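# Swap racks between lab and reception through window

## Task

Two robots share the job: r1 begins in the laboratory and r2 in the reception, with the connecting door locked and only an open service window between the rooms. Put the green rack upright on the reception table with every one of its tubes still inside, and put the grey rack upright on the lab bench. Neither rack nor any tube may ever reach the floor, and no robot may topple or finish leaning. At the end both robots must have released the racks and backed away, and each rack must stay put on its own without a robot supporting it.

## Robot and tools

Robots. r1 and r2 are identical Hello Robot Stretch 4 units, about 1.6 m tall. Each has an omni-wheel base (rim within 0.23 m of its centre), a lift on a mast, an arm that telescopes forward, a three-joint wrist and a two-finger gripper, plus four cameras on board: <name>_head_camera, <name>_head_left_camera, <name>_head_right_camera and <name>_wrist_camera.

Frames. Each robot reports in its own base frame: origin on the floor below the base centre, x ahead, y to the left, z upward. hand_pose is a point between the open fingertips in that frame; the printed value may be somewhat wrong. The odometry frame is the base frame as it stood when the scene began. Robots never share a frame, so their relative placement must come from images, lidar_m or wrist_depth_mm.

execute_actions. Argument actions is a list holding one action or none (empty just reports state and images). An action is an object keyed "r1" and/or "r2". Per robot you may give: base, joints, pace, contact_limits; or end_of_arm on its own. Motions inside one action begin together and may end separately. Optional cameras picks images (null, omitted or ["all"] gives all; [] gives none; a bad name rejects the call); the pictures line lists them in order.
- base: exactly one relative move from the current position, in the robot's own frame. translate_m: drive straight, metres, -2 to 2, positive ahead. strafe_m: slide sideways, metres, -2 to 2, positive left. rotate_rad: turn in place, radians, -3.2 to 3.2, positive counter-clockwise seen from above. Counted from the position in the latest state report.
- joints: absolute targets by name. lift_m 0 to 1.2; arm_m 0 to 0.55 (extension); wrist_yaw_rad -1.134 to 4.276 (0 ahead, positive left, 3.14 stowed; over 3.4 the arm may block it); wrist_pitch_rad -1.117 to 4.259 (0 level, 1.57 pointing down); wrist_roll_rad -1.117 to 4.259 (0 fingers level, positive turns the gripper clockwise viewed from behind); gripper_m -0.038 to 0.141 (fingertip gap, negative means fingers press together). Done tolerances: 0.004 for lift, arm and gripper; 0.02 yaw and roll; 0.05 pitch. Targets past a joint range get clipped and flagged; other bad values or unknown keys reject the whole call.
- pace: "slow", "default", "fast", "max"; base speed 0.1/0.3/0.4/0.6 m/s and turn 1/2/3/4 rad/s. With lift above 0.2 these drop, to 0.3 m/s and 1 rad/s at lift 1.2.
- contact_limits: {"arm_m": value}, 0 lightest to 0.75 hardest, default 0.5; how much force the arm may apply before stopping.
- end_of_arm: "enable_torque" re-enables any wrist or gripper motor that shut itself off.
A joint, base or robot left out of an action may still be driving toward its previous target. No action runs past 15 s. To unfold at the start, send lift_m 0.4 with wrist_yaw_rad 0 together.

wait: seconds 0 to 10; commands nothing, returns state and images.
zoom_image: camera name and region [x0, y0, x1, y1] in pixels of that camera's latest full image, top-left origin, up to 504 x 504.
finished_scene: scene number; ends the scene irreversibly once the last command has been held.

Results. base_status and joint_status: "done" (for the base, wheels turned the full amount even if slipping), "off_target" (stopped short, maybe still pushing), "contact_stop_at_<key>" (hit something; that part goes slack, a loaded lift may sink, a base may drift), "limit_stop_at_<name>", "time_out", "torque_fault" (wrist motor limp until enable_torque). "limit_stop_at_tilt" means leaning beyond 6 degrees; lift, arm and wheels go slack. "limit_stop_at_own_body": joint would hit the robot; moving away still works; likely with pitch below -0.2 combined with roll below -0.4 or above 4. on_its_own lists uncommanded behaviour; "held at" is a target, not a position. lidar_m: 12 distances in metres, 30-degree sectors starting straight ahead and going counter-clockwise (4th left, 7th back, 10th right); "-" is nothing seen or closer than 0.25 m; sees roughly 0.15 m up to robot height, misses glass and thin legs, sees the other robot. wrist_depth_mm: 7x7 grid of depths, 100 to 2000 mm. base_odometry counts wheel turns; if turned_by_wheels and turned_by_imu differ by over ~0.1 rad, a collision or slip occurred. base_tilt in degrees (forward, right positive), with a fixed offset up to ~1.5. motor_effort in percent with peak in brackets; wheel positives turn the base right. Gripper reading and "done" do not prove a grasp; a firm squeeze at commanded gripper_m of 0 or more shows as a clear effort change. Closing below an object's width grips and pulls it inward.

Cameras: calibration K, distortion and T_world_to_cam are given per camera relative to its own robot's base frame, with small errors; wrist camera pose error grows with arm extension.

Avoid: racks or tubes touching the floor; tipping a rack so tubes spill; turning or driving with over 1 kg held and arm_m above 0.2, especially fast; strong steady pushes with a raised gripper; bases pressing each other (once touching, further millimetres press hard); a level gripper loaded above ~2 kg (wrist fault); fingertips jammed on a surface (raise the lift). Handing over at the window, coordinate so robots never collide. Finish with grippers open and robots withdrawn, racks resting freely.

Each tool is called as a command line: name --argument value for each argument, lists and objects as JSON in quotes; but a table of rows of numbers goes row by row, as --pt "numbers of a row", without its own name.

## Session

execute_actions --actions '[]'

Scene clock: 0.00 s.
r1.base_odometry: x=+0.000 y=+0.000 heading=+0.000 (m, m, rad; r1's odometry frame)
r1.turned_by_wheels: +0.000 (rad since the last result)
r1.turned_by_imu: +0.000 (rad since the last result)
r1.base_tilt: forward=+0.4 right=-0.3 (deg)
r1.lidar_m: 1.14 1.05 0.99 1.22 1.25 1.25 1.50 2.81 1.39 0.92 1.19 1.58
r1.base_status: not commanded
r1.joint_positions: lift_m=+0.153 arm_m=-0.002 wrist_yaw_rad=+3.243 wrist_pitch_rad=-0.005 wrist_roll_rad=+0.016 gripper_m=+0.057
r1.joint_status: not commanded
r1.motor_effort: lift_m=+21 arm_m=-1 wrist_yaw_rad=+1 wrist_pitch_rad=-3 wrist_roll_rad=-1 gripper_m=-1 wheel_0=+0 wheel_1=+0 wheel_2=+1 (%)
r1.hand_pose: x=-0.1270 y=+0.0577 z=+0.3327 quat_wxyz=(-0.051, +0.002, +0.008, +0.999) (m; r1's base frame)
r1.wrist_depth_mm: - - 133 - 1661 1308 1160 / - - 130 - 1708 1336 1160 / - - 132 212 1708 1366 1160 / - 122 138 - 1756 1397 1182 / 187 1708 - - 1708 1397 1160 / 192 1098 205 1098 215 1078 1042 / 193 759 809 134 809 741 778
r2.base_odometry: x=+0.000 y=+0.000 heading=+0.000 (m, m, rad; r2's odometry frame)
r2.turned_by_wheels: +0.000 (rad since the last result)
r2.turned_by_imu: +0.000 (rad since the last result)
r2.base_tilt: forward=+0.5 right=+0.1 (deg)
r2.lidar_m: 1.04 1.12 1.04 0.99 1.09 1.23 3.67 1.09 1.33 3.26 1.53 1.09
r2.base_status: not commanded
r2.joint_positions: lift_m=+0.219 arm_m=+0.001 wrist_yaw_rad=+3.196 wrist_pitch_rad=-0.003 wrist_roll_rad=+0.006 gripper_m=+0.057
r2.joint_status: not commanded
r2.motor_effort: lift_m=+21 arm_m=-1 wrist_yaw_rad=-2 wrist_pitch_rad=-8 wrist_roll_rad=-1 gripper_m=-3 wheel_0=+0 wheel_1=+1 wheel_2=+0 (%)
r2.hand_pose: x=-0.1213 y=+0.0717 z=+0.3977 quat_wxyz=(-0.027, +0.001, +0.003, +1.000) (m; r2's base frame)
r2.wrist_depth_mm: - - 137 - - - - / - - 134 - - - 1863 / - - 131 243 - - 1537 / - 113 135 - - - 1661 / 182 1098 - - - - 1708 / 194 1464 204 1661 207 1618 1499 / 193 946 960 153 1025 917 1042
pictures: r1_head_camera, r1_head_left_camera, r1_head_right_camera, r1_wrist_camera, r2_head_camera, r2_head_left_camera, r2_head_right_camera, r2_wrist_camera
camera_calibration (this result's frames):
r1_wrist_camera: T_world_to_cam=[[-0.153429, 0.987869, -0.0239586, -0.0531943], [0.0516275, -0.0161988, -0.998535, 0.38715], [-0.98681, -0.154441, -0.0485158, 0.130372], [0, 0, 0, 1]] pos_world=[0.100503, 0.0789552, 0.391634]
r2_wrist_camera: T_world_to_cam=[[-0.0918465, 0.99576, 0.00516703, -0.0747492], [-0.032985, 0.00214375, -0.999454, 0.455458], [-0.995227, -0.0919667, 0.0326482, 0.0940894], [0, 0, 0, 1]] pos_world=[0.101798, 0.0821089, 0.452524]
Images, in order (width x height): r1_head_camera 420x560, r1_head_left_camera 420x672, r1_head_right_camera 420x672, r1_wrist_camera 616x392, r2_head_camera 420x560, r2_head_left_camera 420x672, r2_head_right_camera 420x672, r2_wrist_camera 616x392.

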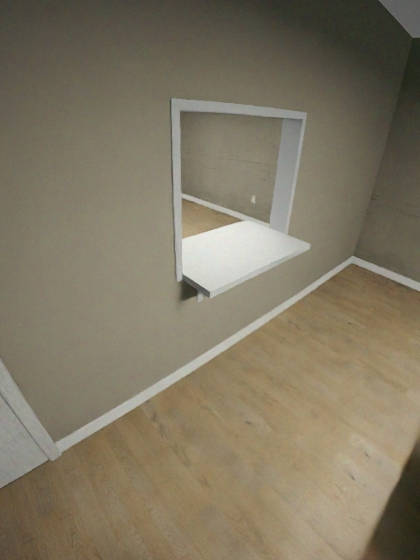

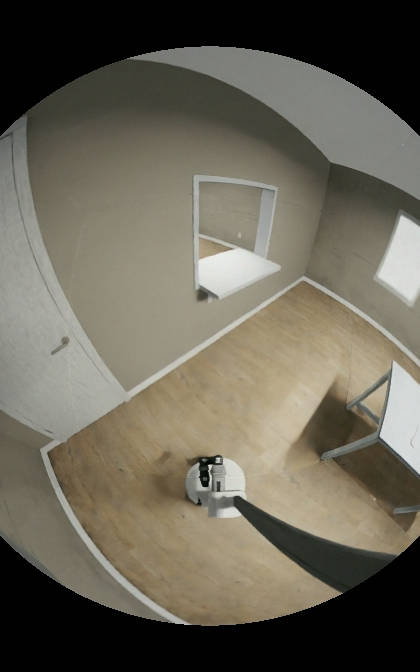

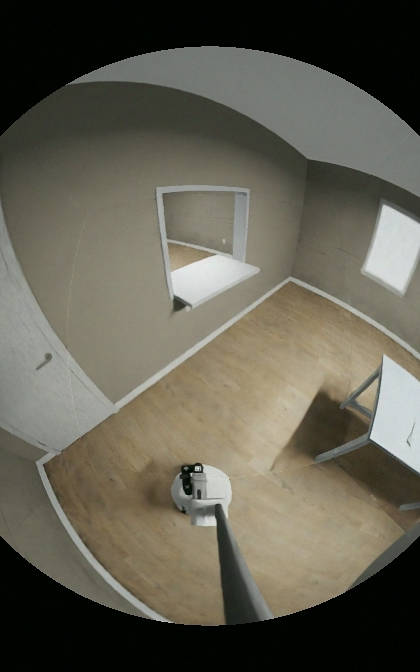

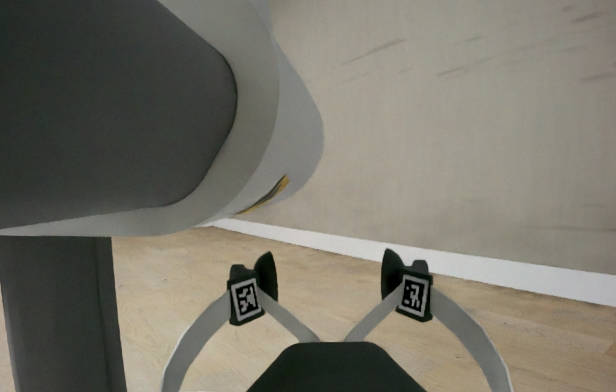

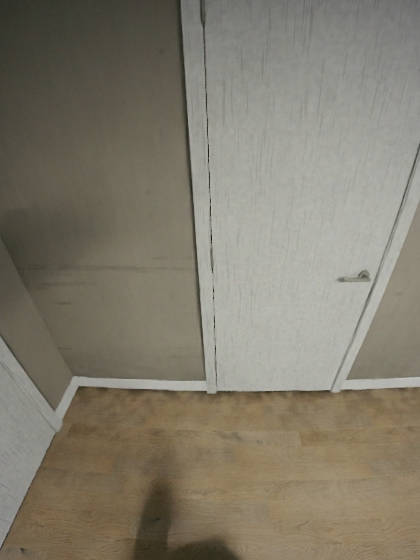

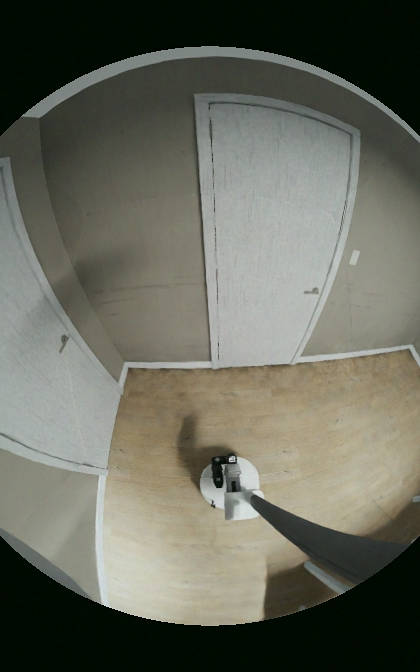

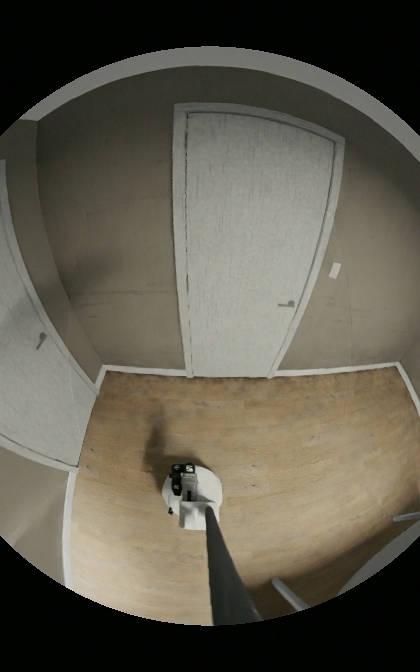

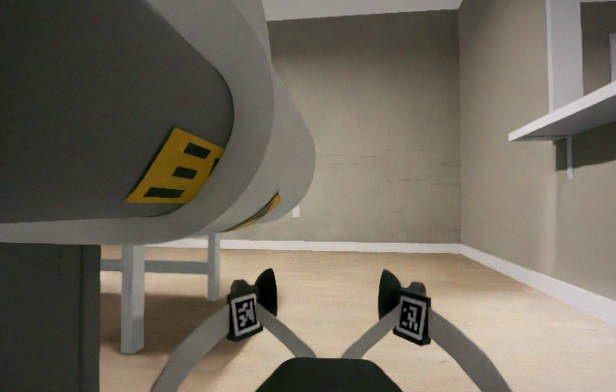

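execute_actions --actions '[{"r1":{"base":{"rotate_rad":-0.795},"pace":"max"},"r2":{"base":{"rotate_rad":3.11},"joints":{"lift_m":0.2},"pace":"max"}}]' --cameras '["r1_head_right_camera","r2_head_left_camera"]'

Scene clock: 2.33 s.
r1.base_odometry: x=+0.000 y=+0.000 heading=-0.795 (m, m, rad; r1's odometry frame)
r1.turned_by_wheels: -0.795 (rad since the last result)
r1.turned_by_imu: -0.814 (rad since the last result)
r1.base_tilt: forward=+0.4 right=-0.3 (deg)
r1.lidar_m: 3.43 1.16 1.07 1.00 1.03 1.29 1.25 1.32 1.89 3.24 0.98 0.92
r1.base_status: done
r1.joint_positions: lift_m=+0.153 arm_m=-0.002 wrist_yaw_rad=+3.243 wrist_pitch_rad=-0.005 wrist_roll_rad=+0.016 gripper_m=+0.057
r1.joint_status: not commanded
r1.motor_effort: lift_m=+21(21) arm_m=-1(1) wrist_yaw_rad=+0(0) wrist_pitch_rad=-4(5) wrist_roll_rad=-1(1) gripper_m=-3(1) wheel_0=+2(12) wheel_1=+1(13) wheel_2=-1(12) (%)
r1.hand_pose: x=-0.1270 y=+0.0577 z=+0.3327 quat_wxyz=(-0.051, +0.002, +0.008, +0.999) (m; r1's base frame)
r1.wrist_depth_mm: - - 133 1366 1336 1308 1281 / - - 130 1397 1336 1308 1281 / - - 132 212 1366 1308 1281 / - 122 138 1397 1366 1308 1255 / 187 1537 1499 1430 1397 1366 1308 / 192 1098 205 1098 214 1060 1060 / 193 759 820 134 809 750 788
r2.base_odometry: x=+0.000 y=+0.000 heading=+3.110 (m, m, rad; r2's odometry frame)
r2.turned_by_wheels: +3.110 (rad since the last result)
r2.turned_by_imu: +3.091 (rad since the last result)
r2.base_tilt: forward=+0.4 right=-0.2 (deg)
r2.lidar_m: 3.63 1.06 1.20 3.21 1.61 1.10 1.05 1.14 1.08 1.01 1.05 1.25
r2.base_status: done
r2.joint_positions: lift_m=+0.200 arm_m=+0.001 wrist_yaw_rad=+3.196 wrist_pitch_rad=-0.003 wrist_roll_rad=+0.006 gripper_m=+0.057
r2.joint_status: all done
r2.motor_effort: lift_m=+17(19) arm_m=-1(1) wrist_yaw_rad=-1(2) wrist_pitch_rad=-8(7) wrist_roll_rad=+0(0) gripper_m=-2(3) wheel_0=-1(9) wheel_1=+0(13) wheel_2=+0(13) (%)
r2.hand_pose: x=-0.1212 y=+0.0717 z=+0.3793 quat_wxyz=(-0.027, +0.001, +0.003, +1.000) (m; r2's base frame)
r2.wrist_depth_mm: - - 137 1205 1182 1160 1118 / - - 134 1182 1160 1138 1138 / - - 131 243 1160 1138 1118 / - 113 135 1182 1160 1138 1118 / 182 1229 1229 1160 1160 1118 1098 / 194 1229 204 1182 206 1118 1118 / 193 917 931 153 991 878 976
pictures: r1_head_right_camera, r2_head_left_camera
Images, in order (width x height): r1_head_right_camera 420x672, r2_head_left_camera 420x672.

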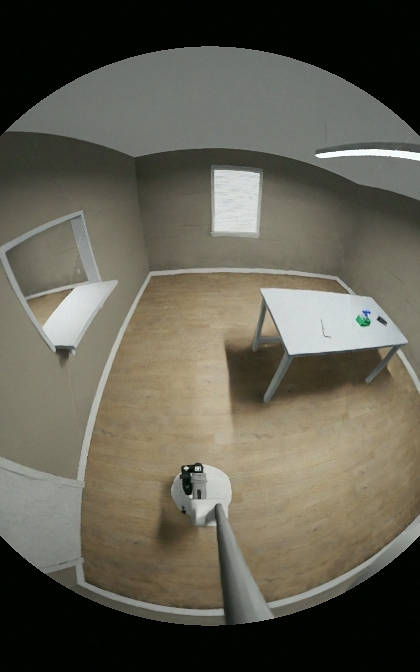

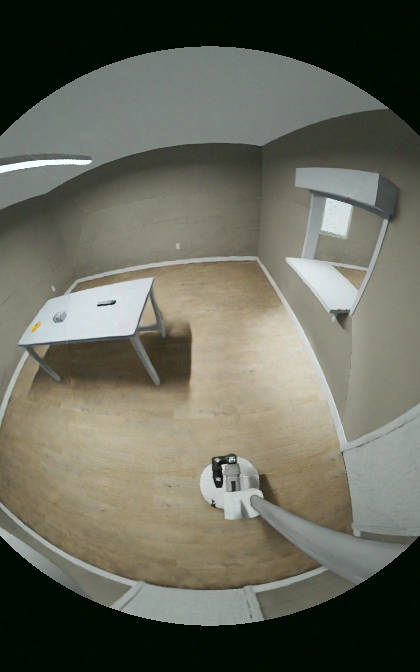

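execute_actions --actions '[{"r1":{"base":{"strafe_m":-1.38},"joints":{"lift_m":0.72,"wrist_yaw_rad":0.03,"wrist_pitch_rad":0.2,"gripper_m":0.141},"pace":"max"},"r2":{"base":{"strafe_m":1.6},"joints":{"lift_m":0.72,"wrist_yaw_rad":-0.05,"wrist_pitch_rad":0.2,"gripper_m":0.141},"pace":"max"}}]' --cameras '["r1_head_camera","r1_wrist_camera","r2_head_camera","r2_wrist_camera"]'

Scene clock: 6.67 s.
r1.base_odometry: x=-0.985 y=-0.966 heading=-0.795 (m, m, rad; r1's odometry frame)
r1.turned_by_wheels: +0.000 (rad since the last result)
r1.turned_by_imu: +0.001 (rad since the last result)
r1.base_tilt: forward=+0.3 right=-0.4 (deg)
r1.lidar_m: 0.66 0.71 0.97 2.40 1.79 1.32 1.28 1.34 1.91 1.83 0.97 0.71
r1.base_status: done
r1.joint_positions: lift_m=+0.720 arm_m=-0.002 wrist_yaw_rad=+0.030 wrist_pitch_rad=+0.202 wrist_roll_rad=+0.016 gripper_m=+0.141
r1.joint_status: all done
r1.motor_effort: lift_m=+21(29) arm_m=-1(1) wrist_yaw_rad=+0(9) wrist_pitch_rad=-5(3) wrist_roll_rad=-1(1) gripper_m=+2(5) wheel_0=+1(17) wheel_1=+0(18) wheel_2=+0(2) (%)
r1.hand_pose: x=+0.4540 y=-0.0789 z=+0.8402 quat_wxyz=(+0.995, +0.006, +0.101, +0.014) (m; r1's base frame)
r1.wrist_depth_mm: - - - - - - - / - - - - - - - / - - - - - - - / 809 778 732 707 691 668 647 / 569 521 508 500 484 466 492 / 1808 1366 544 1281 530 512 1576 / 1464 1430 1430 145 1281 1281 1397
r2.base_odometry: x=-0.051 y=-1.599 heading=+3.110 (m, m, rad; r2's odometry frame)
r2.turned_by_wheels: +0.000 (rad since the last result)
r2.turned_by_imu: -0.002 (rad since the last result)
r2.base_tilt: forward=+0.4 right=+0.0 (deg)
r2.lidar_m: 0.81 0.86 1.70 1.63 1.64 1.18 1.12 1.17 1.56 2.63 1.20 0.88
r2.base_status: done
r2.joint_positions: lift_m=+0.720 arm_m=+0.001 wrist_yaw_rad=-0.050 wrist_pitch_rad=+0.202 wrist_roll_rad=+0.006 gripper_m=+0.141
r2.joint_status: all done
r2.motor_effort: lift_m=+24(28) arm_m=-1(1) wrist_yaw_rad=-4(9) wrist_pitch_rad=-8(6) wrist_roll_rad=-1(2) gripper_m=-2(3) wheel_0=+2(16) wheel_1=-2(17) wheel_2=+1(0) (%)
r2.hand_pose: x=+0.4495 y=-0.1014 z=+0.8400 quat_wxyz=(+0.995, +0.005, +0.101, -0.025) (m; r2's base frame)
r2.wrist_depth_mm: - - - - - - - / - - - - - - - / - - - - - - - / - 831 960 917 946 946 931 / 668 676 676 676 683 676 691 / 732 1808 213 1863 1921 198 1863 / 741 1397 1430 144 1430 1397 1430
pictures: r1_head_camera, r1_wrist_camera, r2_head_camera, r2_wrist_camera
camera_calibration (this result's frames):
r1_wrist_camera: T_world_to_cam=[[0.0762576, -0.9965, -0.0342334, -0.0691735], [-0.254814, 0.0137166, -0.966893, 0.976603], [0.963979, 0.082456, -0.252876, 0.0119669], [0, 0, 0, 1]] pos_world=[0.242591, -0.0833138, 0.944928]
r2_wrist_camera: T_world_to_cam=[[-0.0116634, -0.999928, -0.00265418, -0.0840682], [-0.17123, 0.00461241, -0.98522, 0.967186], [0.985162, -0.0110366, -0.171272, -0.0788677], [0, 0, 0, 1]] pos_world=[0.242329, -0.0893937, 0.93916]
Images, in order (width x height): r1_head_camera 420x560, r1_wrist_camera 616x392, r2_head_camera 420x560, r2_wrist_camera 616x392.

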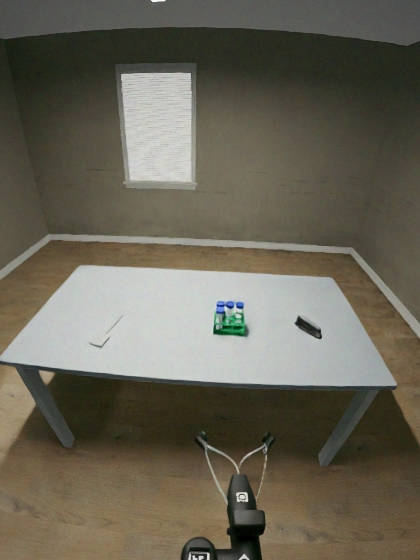

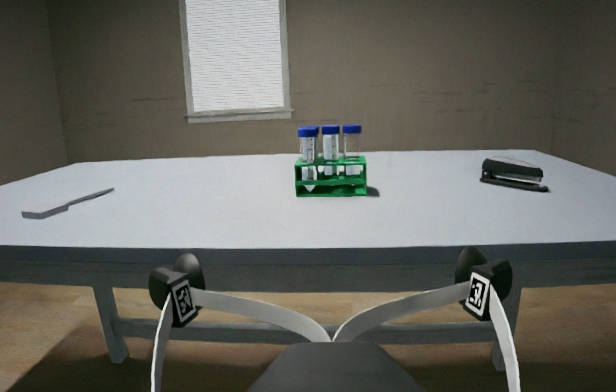

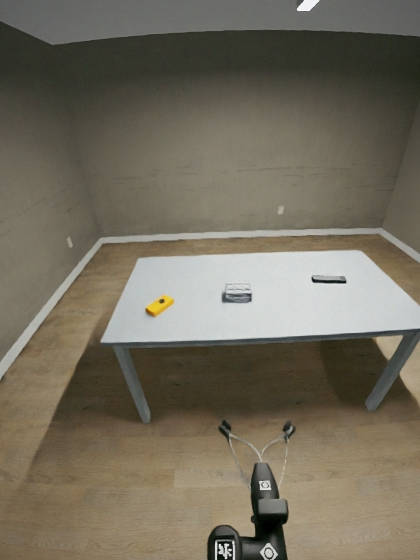

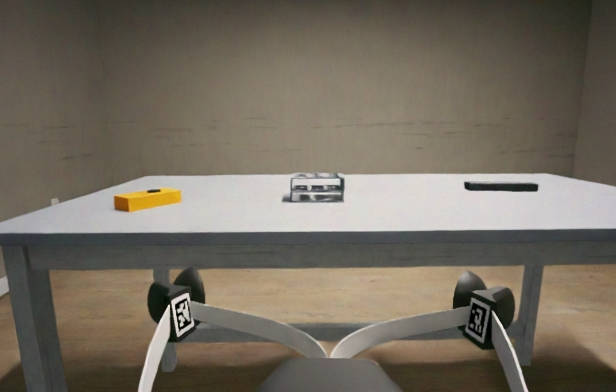

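execute_actions --actions '[{"r1":{"base":{"translate_m":0.15},"joints":{"lift_m":0.68,"arm_m":0.26},"pace":"fast"},"r2":{"base":{"translate_m":0.28},"joints":{"lift_m":0.68,"arm_m":0.3},"pace":"fast"}}]' --cameras '["r1_wrist_camera","r2_wrist_camera"]'

Scene clock: 8.83 s.
r1.base_odometry: x=-0.880 y=-1.073 heading=-0.794 (m, m, rad; r1's odometry frame)
r1.turned_by_wheels: +0.001 (rad since the last result)
r1.turned_by_imu: +0.001 (rad since the last result)
r1.base_tilt: forward=+0.4 right=-0.3 (deg)
r1.lidar_m: 0.53 0.55 0.76 2.41 2.01 1.50 1.43 1.51 1.92 1.83 0.75 0.55
r1.base_status: done
r1.joint_positions: lift_m=+0.680 arm_m=+0.259 wrist_yaw_rad=+0.030 wrist_pitch_rad=+0.202 wrist_roll_rad=+0.016 gripper_m=+0.141
r1.joint_status: all done
r1.motor_effort: lift_m=+19(21) arm_m=+4(5) wrist_yaw_rad=-1(1) wrist_pitch_rad=-4(5) wrist_roll_rad=+0(0) gripper_m=+2(0) wheel_0=+3(9) wheel_1=+2(9) wheel_2=+2(14) (%)
r1.hand_pose: x=+0.7153 y=-0.0788 z=+0.8005 quat_wxyz=(+0.995, +0.006, +0.101, +0.014) (m; r1's base frame)
r1.wrist_depth_mm: - - - - - - - / - - - - - - - / - - - 317 - - - / 627 591 574 315 349 512 496 / 375 370 338 303 314 334 327 / 265 252 237 260 233 220 242 / 214 206 211 145 204 197 -
r2.base_odometry: x=-0.330 y=-1.590 heading=+3.110 (m, m, rad; r2's odometry frame)
r2.turned_by_wheels: +0.000 (rad since the last result)
r2.turned_by_imu: +0.001 (rad since the last result)
r2.base_tilt: forward=+0.7 right=+0.1 (deg)
r2.lidar_m: 0.54 0.58 1.75 1.61 1.70 1.49 1.40 1.45 1.97 2.62 0.85 0.58
r2.base_status: done
r2.joint_positions: lift_m=+0.680 arm_m=+0.299 wrist_yaw_rad=-0.050 wrist_pitch_rad=+0.202 wrist_roll_rad=+0.006 gripper_m=+0.141
r2.joint_status: all done
r2.motor_effort: lift_m=+16(22) arm_m=+5(7) wrist_yaw_rad=-2(1) wrist_pitch_rad=-6(9) wrist_roll_rad=+0(0) gripper_m=-1(2) wheel_0=+0(6) wheel_1=+2(9) wheel_2=+0(13) (%)
r2.hand_pose: x=+0.7479 y=-0.1014 z=+0.8007 quat_wxyz=(+0.995, +0.005, +0.101, -0.025) (m; r2's base frame)
r2.wrist_depth_mm: - - - - - - - / - - - - - - - / - - - - - - - / 732 732 723 715 715 715 707 / 399 399 366 325 336 394 394 / 274 259 213 276 274 198 273 / 209 200 210 144 209 199 208
pictures: r1_wrist_camera, r2_wrist_camera
camera_calibration (this result's frames):
r1_wrist_camera: T_world_to_cam=[[0.0765193, -0.99648, -0.0342291, -0.0905737], [-0.254723, 0.0136535, -0.966918, 1.00466], [0.963982, 0.0827068, -0.252782, -0.250007], [0, 0, 0, 1]] pos_world=[0.503844, -0.0832949, 0.905131]
r2_wrist_camera: T_world_to_cam=[[-0.0115518, -0.99993, -0.0026535, -0.0807445], [-0.171214, 0.00459245, -0.985223, 0.979527], [0.985166, -0.0109268, -0.171255, -0.379664], [0, 0, 0, 1]] pos_world=[0.540808, -0.0893857, 0.899818]
Images, in order (width x height): r1_wrist_camera 616x392, r2_wrist_camera 616x392.

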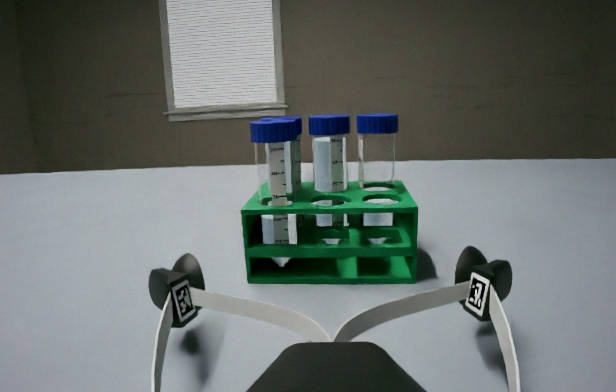

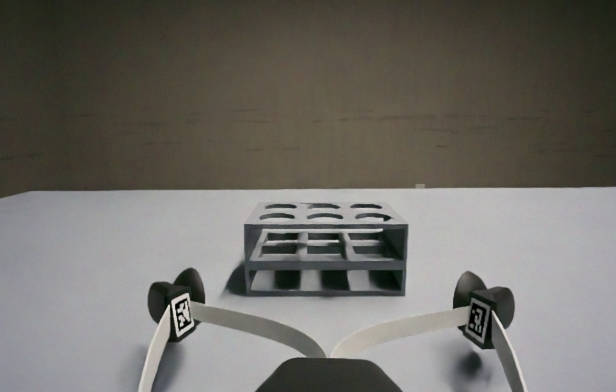

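execute_actions --actions '[{"r1":{"joints":{"arm_m":0.349}},"r2":{"joints":{"arm_m":0.4}}}]' --cameras '["r1_wrist_camera","r2_wrist_camera"]'

execute_actions --actions '[{"r1":{"joints":{"arm_m":0.355,"gripper_m":0.035}},"r2":{"joints":{"arm_m":0.405,"gripper_m":0.05}}}]' --cameras '["r1_wrist_camera","r2_wrist_camera"]'

Scene clock: 10.33 s.
r1.base_odometry: x=-0.880 y=-1.073 heading=-0.794 (m, m, rad; r1's odometry frame)
r1.turned_by_wheels: +0.000 (rad since the last result)
r1.turned_by_imu: +0.000 (rad since the last result)
r1.base_tilt: forward=+0.3 right=-0.3 (deg)
r1.lidar_m: 0.51 0.57 0.79 2.42 2.03 1.47 1.43 1.51 1.92 1.83 0.75 0.56
r1.base_status: not commanded
r1.joint_positions: lift_m=+0.680 arm_m=+0.348 wrist_yaw_rad=+0.030 wrist_pitch_rad=+0.202 wrist_roll_rad=+0.016 gripper_m=+0.141
r1.joint_status: all done
r1.motor_effort: lift_m=+19(18) arm_m=+5(6) wrist_yaw_rad=+0(1) wrist_pitch_rad=-4(5) wrist_roll_rad=-1(0) gripper_m=-1(2) wheel_0=+4(4) wheel_1=+3(3) wheel_2=+2(2) (%)
r1.hand_pose: x=+0.8042 y=-0.0789 z=+0.8005 quat_wxyz=(+0.995, +0.006, +0.101, +0.014) (m; r1's base frame)
r1.wrist_depth_mm: - - - - - - - / - - - - - - - / - - - 232 - - - / 615 597 517 238 521 512 500 / 370 373 222 233 226 330 327 / 265 252 206 206 203 197 242 / 213 206 208 144 200 196 -
r2.base_odometry: x=-0.330 y=-1.590 heading=+3.110 (m, m, rad; r2's odometry frame)
r2.turned_by_wheels: +0.000 (rad since the last result)
r2.turned_by_imu: +0.000 (rad since the last result)
r2.base_tilt: forward=+0.5 right=+0.0 (deg)
r2.lidar_m: 0.56 0.58 1.72 1.64 1.70 1.50 1.40 1.47 1.98 2.64 0.86 0.58
r2.base_status: not commanded
r2.joint_positions: lift_m=+0.680 arm_m=+0.399 wrist_yaw_rad=-0.050 wrist_pitch_rad=+0.202 wrist_roll_rad=+0.006 gripper_m=+0.141
r2.joint_status: all done
r2.motor_effort: lift_m=+16(16) arm_m=+5(6) wrist_yaw_rad=-3(2) wrist_pitch_rad=-6(6) wrist_roll_rad=-1(0) gripper_m=+0(1) wheel_0=+0(0) wheel_1=+2(2) wheel_2=+0(1) (%)
r2.hand_pose: x=+0.8479 y=-0.1014 z=+0.8007 quat_wxyz=(+0.995, +0.005, +0.101, -0.025) (m; r2's base frame)
r2.wrist_depth_mm: - - - - - - - / - - - - - - - / - - - - - - - / - - - - - - - / 402 402 368 267 238 394 392 / 273 259 196 244 220 195 272 / 209 200 200 144 196 194 207
pictures: r1_wrist_camera, r2_wrist_camera
camera_calibration (this result's frames):
r1_wrist_camera: T_world_to_cam=[[0.0763153, -0.996496, -0.0342296, -0.0972738], [-0.254732, 0.0137051, -0.966915, 1.02732], [0.963996, 0.0825097, -0.252794, -0.33575], [0, 0, 0, 1]] pos_world=[0.592778, -0.0833099, 0.90513]
r2_wrist_camera: T_world_to_cam=[[-0.0117262, -0.999928, -0.0026535, -0.0794904], [-0.171218, 0.00462236, -0.985222, 0.996643], [0.985163, -0.0110985, -0.17126, -0.478138], [0, 0, 0, 1]] pos_world=[0.640755, -0.0893981, 0.899818]
Images, in order (width x height): r1_wrist_camera 616x392, r2_wrist_camera 616x392.

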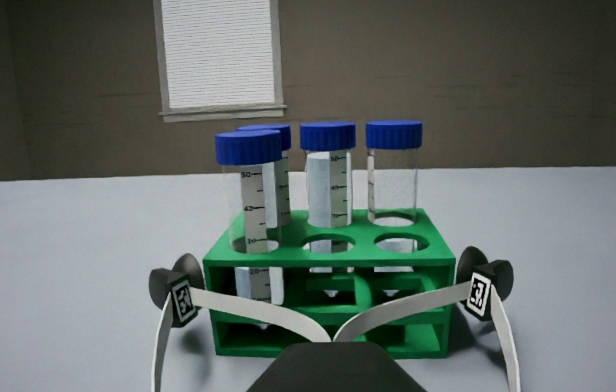

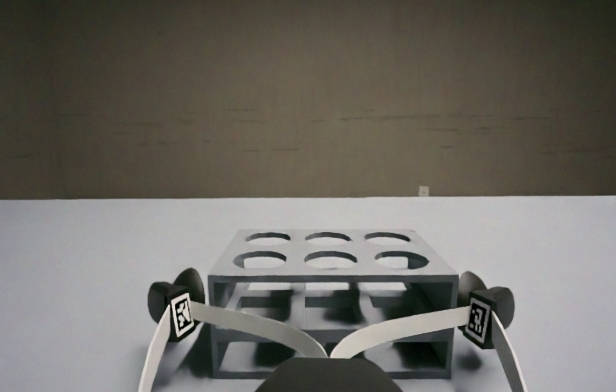

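Scene clock: 12.40 s.
r1.base_odometry: x=-0.880 y=-1.073 heading=-0.794 (m, m, rad; r1's odometry frame)
r1.turned_by_wheels: +0.000 (rad since the last result)
r1.turned_by_imu: +0.001 (rad since the last result)
r1.base_tilt: forward=+0.4 right=-0.2 (deg)
r1.lidar_m: 0.53 0.54 0.77 2.38 2.01 1.49 1.43 1.52 1.93 1.83 0.75 0.54
r1.base_status: not commanded
r1.joint_positions: lift_m=+0.680 arm_m=+0.354 wrist_yaw_rad=+0.030 wrist_pitch_rad=+0.206 wrist_roll_rad=+0.016 gripper_m=+0.036
r1.joint_status: all done
r1.motor_effort: lift_m=+19(19) arm_m=+5(5) wrist_yaw_rad=+1(1) wrist_pitch_rad=-15(13) wrist_roll_rad=-1(1) gripper_m=-26(23) wheel_0=+4(4) wheel_1=+3(3) wheel_2=+2(2) (%)
r1.hand_pose: x=+0.8100 y=-0.0789 z=+0.7994 quat_wxyz=(+0.995, +0.006, +0.103, +0.014) (m; r1's base frame)
r1.wrist_depth_mm: - - - - - - - / - - - - - - - / - - 213 208 - - - / 597 580 452 213 508 496 480 / 362 359 192 203 198 322 319 / 260 178 180 210 208 171 249 / 210 202 181 174 134 190 -
r2.base_odometry: x=-0.330 y=-1.590 heading=+3.110 (m, m, rad; r2's odometry frame)
r2.turned_by_wheels: +0.000 (rad since the last result)
r2.turned_by_imu: +0.001 (rad since the last result)
r2.base_tilt: forward=+0.7 right=+0.0 (deg)
r2.lidar_m: 0.55 0.54 1.74 1.63 1.70 1.48 1.40 1.45 1.98 2.61 0.82 0.60
r2.base_status: not commanded
r2.joint_positions: lift_m=+0.680 arm_m=+0.404 wrist_yaw_rad=-0.050 wrist_pitch_rad=+0.203 wrist_roll_rad=+0.006 gripper_m=+0.051
r2.joint_status: all done
r2.motor_effort: lift_m=+16(16) arm_m=+6(6) wrist_yaw_rad=-2(1) wrist_pitch_rad=-10(10) wrist_roll_rad=-1(0) gripper_m=-27(26) wheel_0=+0(0) wheel_1=+2(2) wheel_2=+0(0) (%)
r2.hand_pose: x=+0.8528 y=-0.1014 z=+0.8003 quat_wxyz=(+0.995, +0.005, +0.101, -0.025) (m; r2's base frame)
r2.wrist_depth_mm: - - - - - - - / - - - - - - - / - - - - - - - / - - - - - 707 699 / 397 397 362 235 225 392 389 / 271 256 185 208 204 170 268 / 207 189 173 170 168 186 187
pictures: r1_wrist_camera, r2_wrist_camera
camera_calibration (this result's frames):
r1_wrist_camera: T_world_to_cam=[[0.0761916, -0.9965, -0.0343977, -0.0975257], [-0.258258, 0.013598, -0.96598, 1.02989], [0.963067, 0.0824831, -0.256318, -0.338059], [0, 0, 0, 1]] pos_world=[0.598981, -0.0833047, 0.904847]
r2_wrist_camera: T_world_to_cam=[[-0.0117873, -0.999927, -0.0027005, -0.0793566], [-0.172437, 0.00469292, -0.985009, 0.998013], [0.98495, -0.0111449, -0.17248, -0.481868], [0, 0, 0, 1]] pos_world=[0.645775, -0.0894047, 0.899725]
Images, in order (width x height): r1_wrist_camera 616x392, r2_wrist_camera 616x392.

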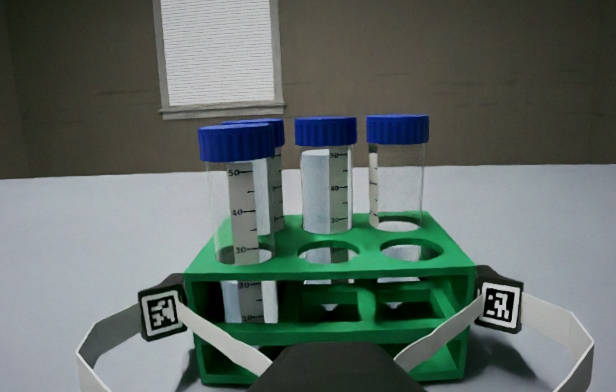

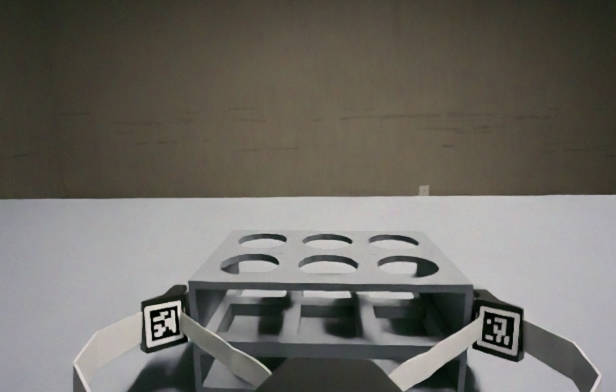

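execute_actions --actions '[{"r1":{"base":{"strafe_m":1.56},"joints":{"lift_m":0.74,"arm_m":0.0},"pace":"fast"},"r2":{"base":{"strafe_m":-1.81},"joints":{"lift_m":0.74,"arm_m":0.0},"pace":"max"}}]' --cameras '["r1_head_left_camera","r1_wrist_camera","r2_head_right_camera","r2_wrist_camera"]'

Scene clock: 17.90 s.
r1.base_odometry: x=+0.233 y=+0.020 heading=-0.794 (m, m, rad; r1's odometry frame)
r1.turned_by_wheels: +0.000 (rad since the last result)
r1.turned_by_imu: -0.001 (rad since the last result)
r1.base_tilt: forward=+0.4 right=-0.3 (deg)
r1.lidar_m: 0.40 0.90 0.90 0.84 0.86 1.26 1.41 1.47 2.08 2.06 0.93 0.45
r1.base_status: done
r1.joint_positions: lift_m=+0.740 arm_m=+0.001 wrist_yaw_rad=+0.030 wrist_pitch_rad=+0.206 wrist_roll_rad=+0.016 gripper_m=+0.036
r1.joint_status: all done
r1.motor_effort: lift_m=+24(27) arm_m=-4(6) wrist_yaw_rad=+0(2) wrist_pitch_rad=-15(16) wrist_roll_rad=-1(1) gripper_m=-25(22) wheel_0=-1(15) wheel_1=+2(15) wheel_2=+0(0) (%)
r1.hand_pose: x=+0.4566 y=-0.0789 z=+0.8589 quat_wxyz=(+0.995, +0.006, +0.103, +0.014) (m; r1's base frame)
r1.wrist_depth_mm: 1308 1756 - - - - - / 1336 1756 - - - - - / 1336 1808 206 208 213 - - / 1255 1863 - 213 - - - / 1255 1808 192 203 198 - - / 1255 178 180 210 208 171 1661 / 1182 1430 181 174 134 1336 1281
r2.base_odometry: x=-0.273 y=+0.219 heading=+3.110 (m, m, rad; r2's odometry frame)
r2.turned_by_wheels: +0.000 (rad since the last result)
r2.turned_by_imu: +0.005 (rad since the last result)
r2.base_tilt: forward=+0.6 right=+0.2 (deg)
r2.lidar_m: 0.43 1.14 0.99 2.24 2.00 1.41 1.33 1.18 0.82 0.79 0.85 0.87
r2.base_status: done
r2.joint_positions: lift_m=+0.740 arm_m=+0.001 wrist_yaw_rad=-0.050 wrist_pitch_rad=+0.204 wrist_roll_rad=+0.006 gripper_m=+0.051
r2.joint_status: all done
r2.motor_effort: lift_m=+25(27) arm_m=-5(6) wrist_yaw_rad=-3(4) wrist_pitch_rad=-11(14) wrist_roll_rad=+0(0) gripper_m=-24(27) wheel_0=+1(15) wheel_1=+2(12) wheel_2=+0(0) (%)
r2.hand_pose: x=+0.4501 y=-0.1014 z=+0.8595 quat_wxyz=(+0.994, +0.005, +0.102, -0.025) (m; r2's base frame)
r2.wrist_depth_mm: - - - - - 1499 - / - - - - - 1464 - / - - - - - 1499 - / - - - - - 1397 842 / - - - 235 224 1397 1042 / 1863 1808 185 208 204 170 991 / 1308 1366 173 170 168 186 960
pictures: r1_head_left_camera, r1_wrist_camera, r2_head_right_camera, r2_wrist_camera
camera_calibration (this result's frames):
r1_wrist_camera: T_world_to_cam=[[0.0761837, -0.9965, -0.0344157, -0.0685323], [-0.258632, 0.0135854, -0.96588, 0.996149], [0.962967, 0.0824853, -0.256692, 0.017921], [0, 0, 0, 1]] pos_world=[0.2456, -0.0833037, 0.964402]
r2_wrist_camera: T_world_to_cam=[[-0.0118162, -0.999926, -0.00271868, -0.0839207], [-0.172902, 0.0047211, -0.984928, 0.987033], [0.984868, -0.0111681, -0.172945, -0.0746055], [0, 0, 0, 1]] pos_world=[0.243145, -0.0894077, 0.959025]
Images, in order (width x height): r1_head_left_camera 420x672, r1_wrist_camera 616x392, r2_head_right_camera 420x672, r2_wrist_camera 616x392.

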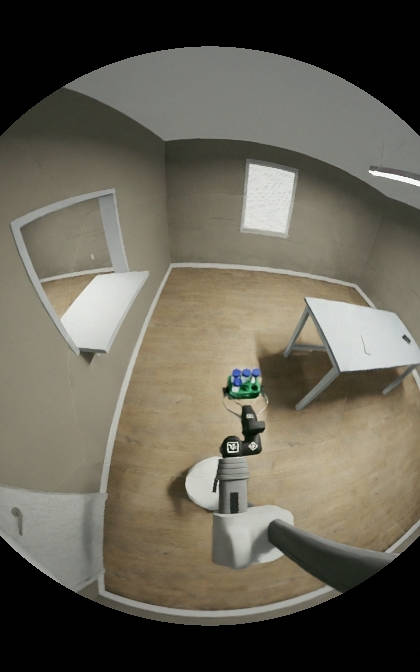

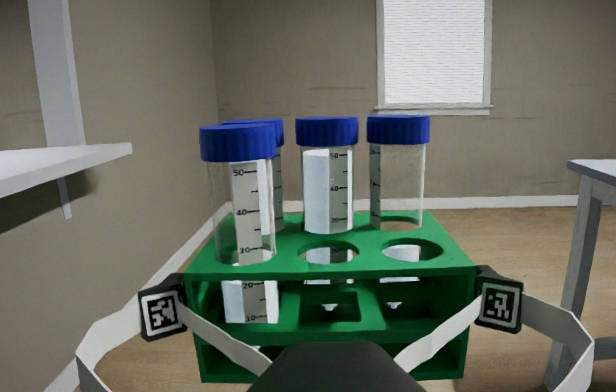

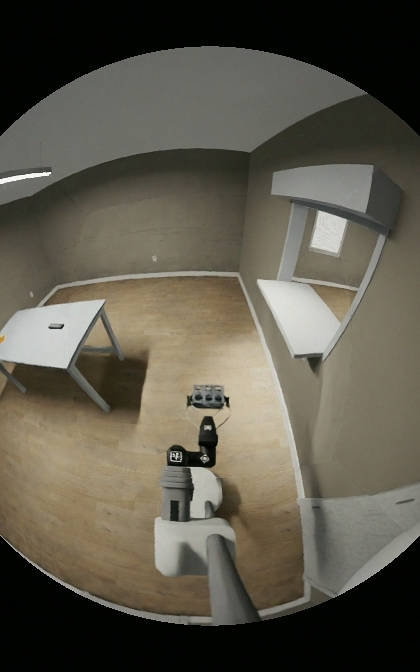

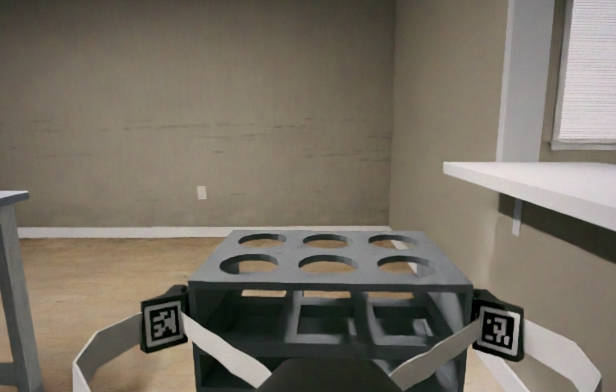

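execute_actions --actions '[{"r1":{"base":{"translate_m":1.13},"joints":{"lift_m":0.84},"pace":"fast"},"r2":{"base":{"translate_m":1.05},"joints":{"lift_m":0.84},"pace":"fast"}}]' --cameras '[]'

execute_actions --actions '[{"r1":{"base":{"rotate_rad":1.517}},"r2":{"base":{"rotate_rad":-1.54}}}]' --cameras '["r1_head_camera","r1_wrist_camera","r2_head_camera","r2_wrist_camera"]'

Scene clock: 22.40 s.
r1.base_odometry: x=+1.025 y=-0.786 heading=-0.794 (m, m, rad; r1's odometry frame)
r1.turned_by_wheels: +0.000 (rad since the last result)
r1.turned_by_imu: -0.001 (rad since the last result)
r1.base_tilt: forward=+0.5 right=-0.2 (deg)
r1.lidar_m: 0.38 1.19 0.63 0.61 0.66 1.24 2.54 2.68 0.78 0.74 3.04 2.24
r1.base_status: done
r1.joint_positions: lift_m=+0.840 arm_m=+0.001 wrist_yaw_rad=+0.030 wrist_pitch_rad=+0.206 wrist_roll_rad=+0.016 gripper_m=+0.036
r1.joint_status: all done
r1.motor_effort: lift_m=+24(26) arm_m=-4(5) wrist_yaw_rad=+0(0) wrist_pitch_rad=-15(16) wrist_roll_rad=-1(1) gripper_m=-24(23) wheel_0=+2(10) wheel_1=+2(10) wheel_2=+1(13) (%)
r1.hand_pose: x=+0.4566 y=-0.0789 z=+0.9589 quat_wxyz=(+0.995, +0.006, +0.103, +0.014) (m; r1's base frame)
r1.wrist_depth_mm: 1255 1756 1863 1863 1808 1808 1756 / 1229 1756 1983 1921 1808 1863 1756 / 1255 1756 206 209 1863 1921 1863 / 1229 1756 - 214 1921 1983 1983 / 1229 1756 191 203 198 - - / 1205 178 181 210 208 171 1921 / 1182 1576 181 174 134 1464 1499
r2.base_odometry: x=-1.323 y=+0.251 heading=+3.111 (m, m, rad; r2's odometry frame)
r2.turned_by_wheels: +0.000 (rad since the last result)
r2.turned_by_imu: +0.003 (rad since the last result)
r2.base_tilt: forward=+0.5 right=+0.0 (deg)
r2.lidar_m: 0.41 2.39 0.84 0.77 0.82 2.52 2.39 1.19 0.57 0.56 0.58 1.10
r2.base_status: done
r2.joint_positions: lift_m=+0.840 arm_m=+0.001 wrist_yaw_rad=-0.050 wrist_pitch_rad=+0.204 wrist_roll_rad=+0.006 gripper_m=+0.051
r2.joint_status: all done
r2.motor_effort: lift_m=+25(28) arm_m=-5(5) wrist_yaw_rad=-2(1) wrist_pitch_rad=-11(12) wrist_roll_rad=-1(2) gripper_m=-26(26) wheel_0=+1(6) wheel_1=+2(7) wheel_2=+2(12) (%)
r2.hand_pose: x=+0.4501 y=-0.1014 z=+0.9595 quat_wxyz=(+0.994, +0.005, +0.102, -0.025) (m; r2's base frame)
r2.wrist_depth_mm: 1921 1921 1983 1921 1921 1430 991 / - - - - - 1430 991 / - - - - - 1464 991 / - - - - - 1430 991 / - - - 235 224 1336 991 / - - 185 208 204 170 976 / 1618 1499 173 170 168 186 917
pictures: none
No camera images: the call's "cameras" was empty. Leave "cameras" out to get every camera's image.

Scene clock: 24.43 s.
r1.base_odometry: x=+1.025 y=-0.786 heading=+0.722 (m, m, rad; r1's odometry frame)
r1.turned_by_wheels: +1.516 (rad since the last result)
r1.turned_by_imu: +1.554 (rad since the last result)
r1.base_tilt: forward=+0.5 right=-0.3 (deg)
r1.lidar_m: 0.40 0.65 1.16 2.53 2.64 0.77 0.73 0.79 2.28 2.18 1.27 0.67
r1.base_status: done
r1.joint_positions: lift_m=+0.840 arm_m=+0.001 wrist_yaw_rad=+0.030 wrist_pitch_rad=+0.206 wrist_roll_rad=+0.016 gripper_m=+0.036
r1.joint_status: not commanded
r1.motor_effort: lift_m=+24(24) arm_m=-4(4) wrist_yaw_rad=-1(4) wrist_pitch_rad=-16(14) wrist_roll_rad=-1(1) gripper_m=-25(23) wheel_0=-5(10) wheel_1=-4(11) wheel_2=-2(12) (%)
r1.hand_pose: x=+0.4566 y=-0.0788 z=+0.9590 quat_wxyz=(+0.995, +0.006, +0.103, +0.014) (m; r1's base frame)
r1.wrist_depth_mm: - - - - - - 569 / - - - - - - 585 / - - 206 208 - 750 609 / 831 991 788 213 891 723 640 / 640 627 191 203 198 559 661 / 477 178 181 210 209 171 442 / 750 750 181 174 134 715 723
r2.base_odometry: x=-1.323 y=+0.251 heading=+1.571 (m, m, rad; r2's odometry frame)
r2.turned_by_wheels: -1.539 (rad since the last result)
r2.turned_by_imu: -1.529 (rad since the last result)
r2.base_tilt: forward=+0.5 right=+0.0 (deg)
r2.lidar_m: 0.39 0.58 1.13 2.31 2.40 0.83 0.77 0.84 2.51 2.41 1.14 0.60
r2.base_status: done
r2.joint_positions: lift_m=+0.840 arm_m=+0.001 wrist_yaw_rad=-0.050 wrist_pitch_rad=+0.204 wrist_roll_rad=+0.006 gripper_m=+0.051
r2.joint_status: not commanded
r2.motor_effort: lift_m=+25(25) arm_m=-5(5) wrist_yaw_rad=-1(3) wrist_pitch_rad=-11(12) wrist_roll_rad=-1(0) gripper_m=-25(26) wheel_0=+3(8) wheel_1=+4(9) wheel_2=+2(9) (%)
r2.hand_pose: x=+0.4501 y=-0.1015 z=+0.9595 quat_wxyz=(+0.994, +0.005, +0.102, -0.025) (m; r2's base frame)
r2.wrist_depth_mm: - - - - - 621 517 / - - - - - 627 535 / - - 1618 - - 634 554 / - - - - - 627 564 / 691 691 640 236 224 585 580 / 477 452 185 208 204 170 597 / 392 389 173 170 168 187 375
pictures: r1_head_camera, r1_wrist_camera, r2_head_camera, r2_wrist_camera
camera_calibration (this result's frames):
r1_wrist_camera: T_world_to_cam=[[0.0764593, -0.996479, -0.0344107, -0.0651387], [-0.258417, 0.0135279, -0.965939, 1.09279], [0.963003, 0.0827473, -0.256472, 0.0434088], [0, 0, 0, 1]] pos_world=[0.245574, -0.0832844, 1.06446]
r2_wrist_camera: T_world_to_cam=[[-0.0120161, -0.999924, -0.0027079, -0.0836257], [-0.172738, 0.00474316, -0.984956, 1.0855], [0.984895, -0.0113676, -0.172782, -0.0574695], [0, 0, 0, 1]] pos_world=[0.243103, -0.0894213, 1.05901]
Images, in order (width x height): r1_head_camera 420x560, r1_wrist_camera 616x392, r2_head_camera 420x560, r2_wrist_camera 616x392.

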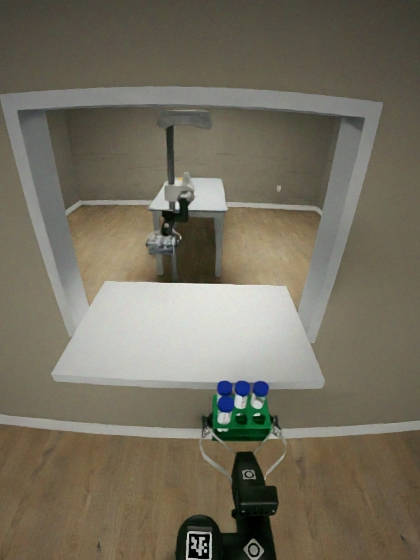

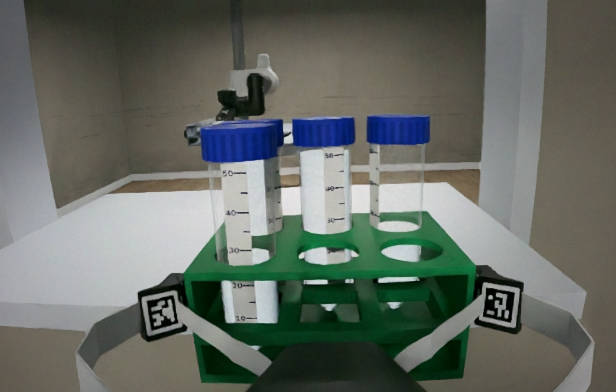

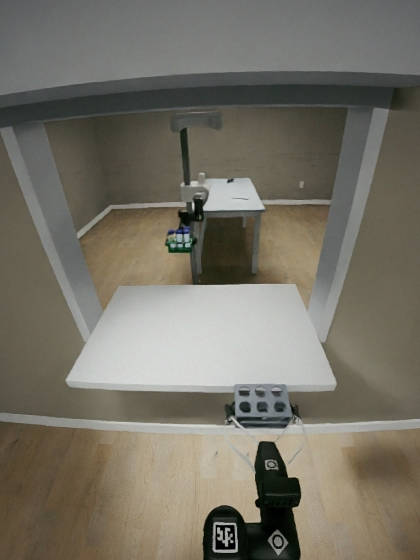

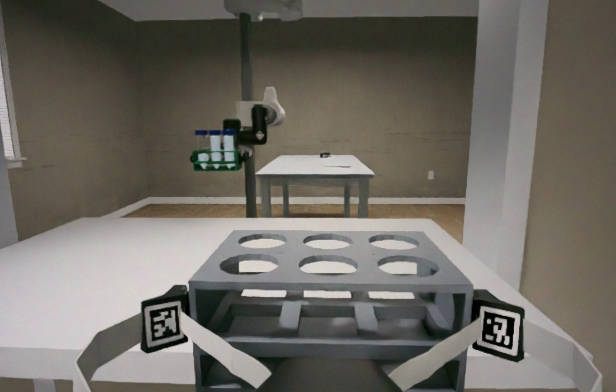

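execute_actions --actions '[{"r1":{"joints":{"lift_m":0.752,"arm_m":0.46}},"r2":{"base":{"strafe_m":-0.03},"joints":{"lift_m":0.752,"arm_m":0.41}}}]' --cameras '["r1_head_camera","r2_head_camera"]'

Scene clock: 27.03 s.
r1.base_odometry: x=+1.025 y=-0.786 heading=+0.722 (m, m, rad; r1's odometry frame)
r1.turned_by_wheels: +0.000 (rad since the last result)
r1.turned_by_imu: +0.001 (rad since the last result)
r1.base_tilt: forward=+0.3 right=-0.4 (deg)
r1.lidar_m: 0.61 0.63 1.19 2.55 2.61 0.77 0.74 3.21 2.27 2.18 1.24 0.65
r1.base_status: not commanded
r1.joint_positions: lift_m=+0.752 arm_m=+0.459 wrist_yaw_rad=+0.030 wrist_pitch_rad=+0.206 wrist_roll_rad=+0.016 gripper_m=+0.036
r1.joint_status: all done
r1.motor_effort: lift_m=+20(21) arm_m=+4(7) wrist_yaw_rad=+0(1) wrist_pitch_rad=-16(16) wrist_roll_rad=+0(1) gripper_m=-23(24) wheel_0=-5(5) wheel_1=-4(4) wheel_2=-2(2) (%)
r1.hand_pose: x=+0.9150 y=-0.0789 z=+0.8713 quat_wxyz=(+0.995, +0.006, +0.103, +0.014) (m; r1's base frame)
r1.wrist_depth_mm: - - - - - - - / - 564 1118 - - - - / 466 525 212 208 - - - / 442 - 492 214 - - - / 389 387 191 202 198 345 342 / 279 178 181 210 208 171 267 / 226 217 181 174 134 203 -
r2.base_odometry: x=-1.293 y=+0.251 heading=+1.571 (m, m, rad; r2's odometry frame)
r2.turned_by_wheels: +0.000 (rad since the last result)
r2.turned_by_imu: +0.001 (rad since the last result)
r2.base_tilt: forward=+0.4 right=+0.1 (deg)
r2.lidar_m: 0.57 0.57 1.14 2.33 2.45 0.82 0.78 0.85 2.44 2.37 1.12 0.59
r2.base_status: done
r2.joint_positions: lift_m=+0.752 arm_m=+0.409 wrist_yaw_rad=-0.050 wrist_pitch_rad=+0.204 wrist_roll_rad=+0.006 gripper_m=+0.051
r2.joint_status: all done
r2.motor_effort: lift_m=+16(24) arm_m=+6(6) wrist_yaw_rad=-1(0) wrist_pitch_rad=-12(11) wrist_roll_rad=-2(1) gripper_m=-26(24) wheel_0=+1(10) wheel_1=-1(11) wheel_2=+0(2) (%)
r2.hand_pose: x=+0.8578 y=-0.1014 z=+0.8723 quat_wxyz=(+0.995, +0.005, +0.101, -0.025) (m; r2's base frame)
r2.wrist_depth_mm: - - - - - - - / - - 1229 - - - - / 462 504 - - - - - / 427 - - - - - - / 407 424 392 236 224 421 - / 294 277 185 208 204 170 290 / 224 205 173 170 169 186 202
pictures: r1_head_camera, r2_head_camera
Images, in order (width x height): r1_head_camera 420x560, r2_head_camera 420x560.

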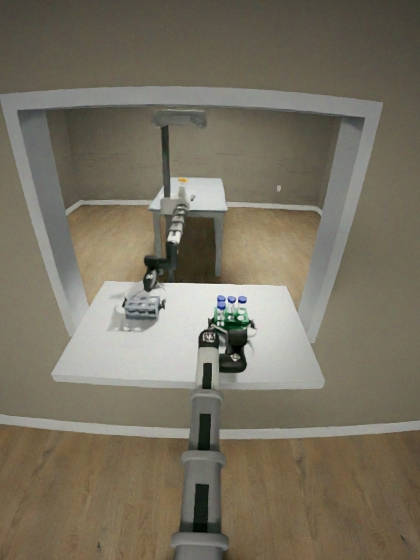

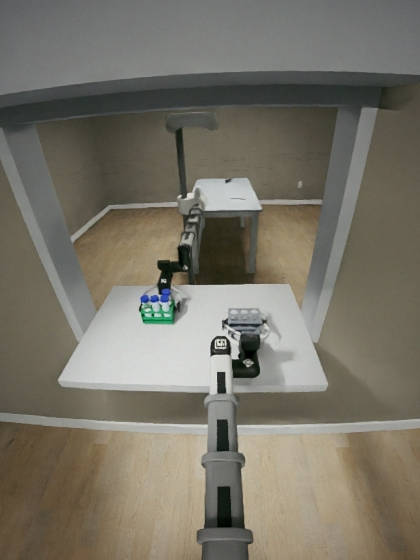

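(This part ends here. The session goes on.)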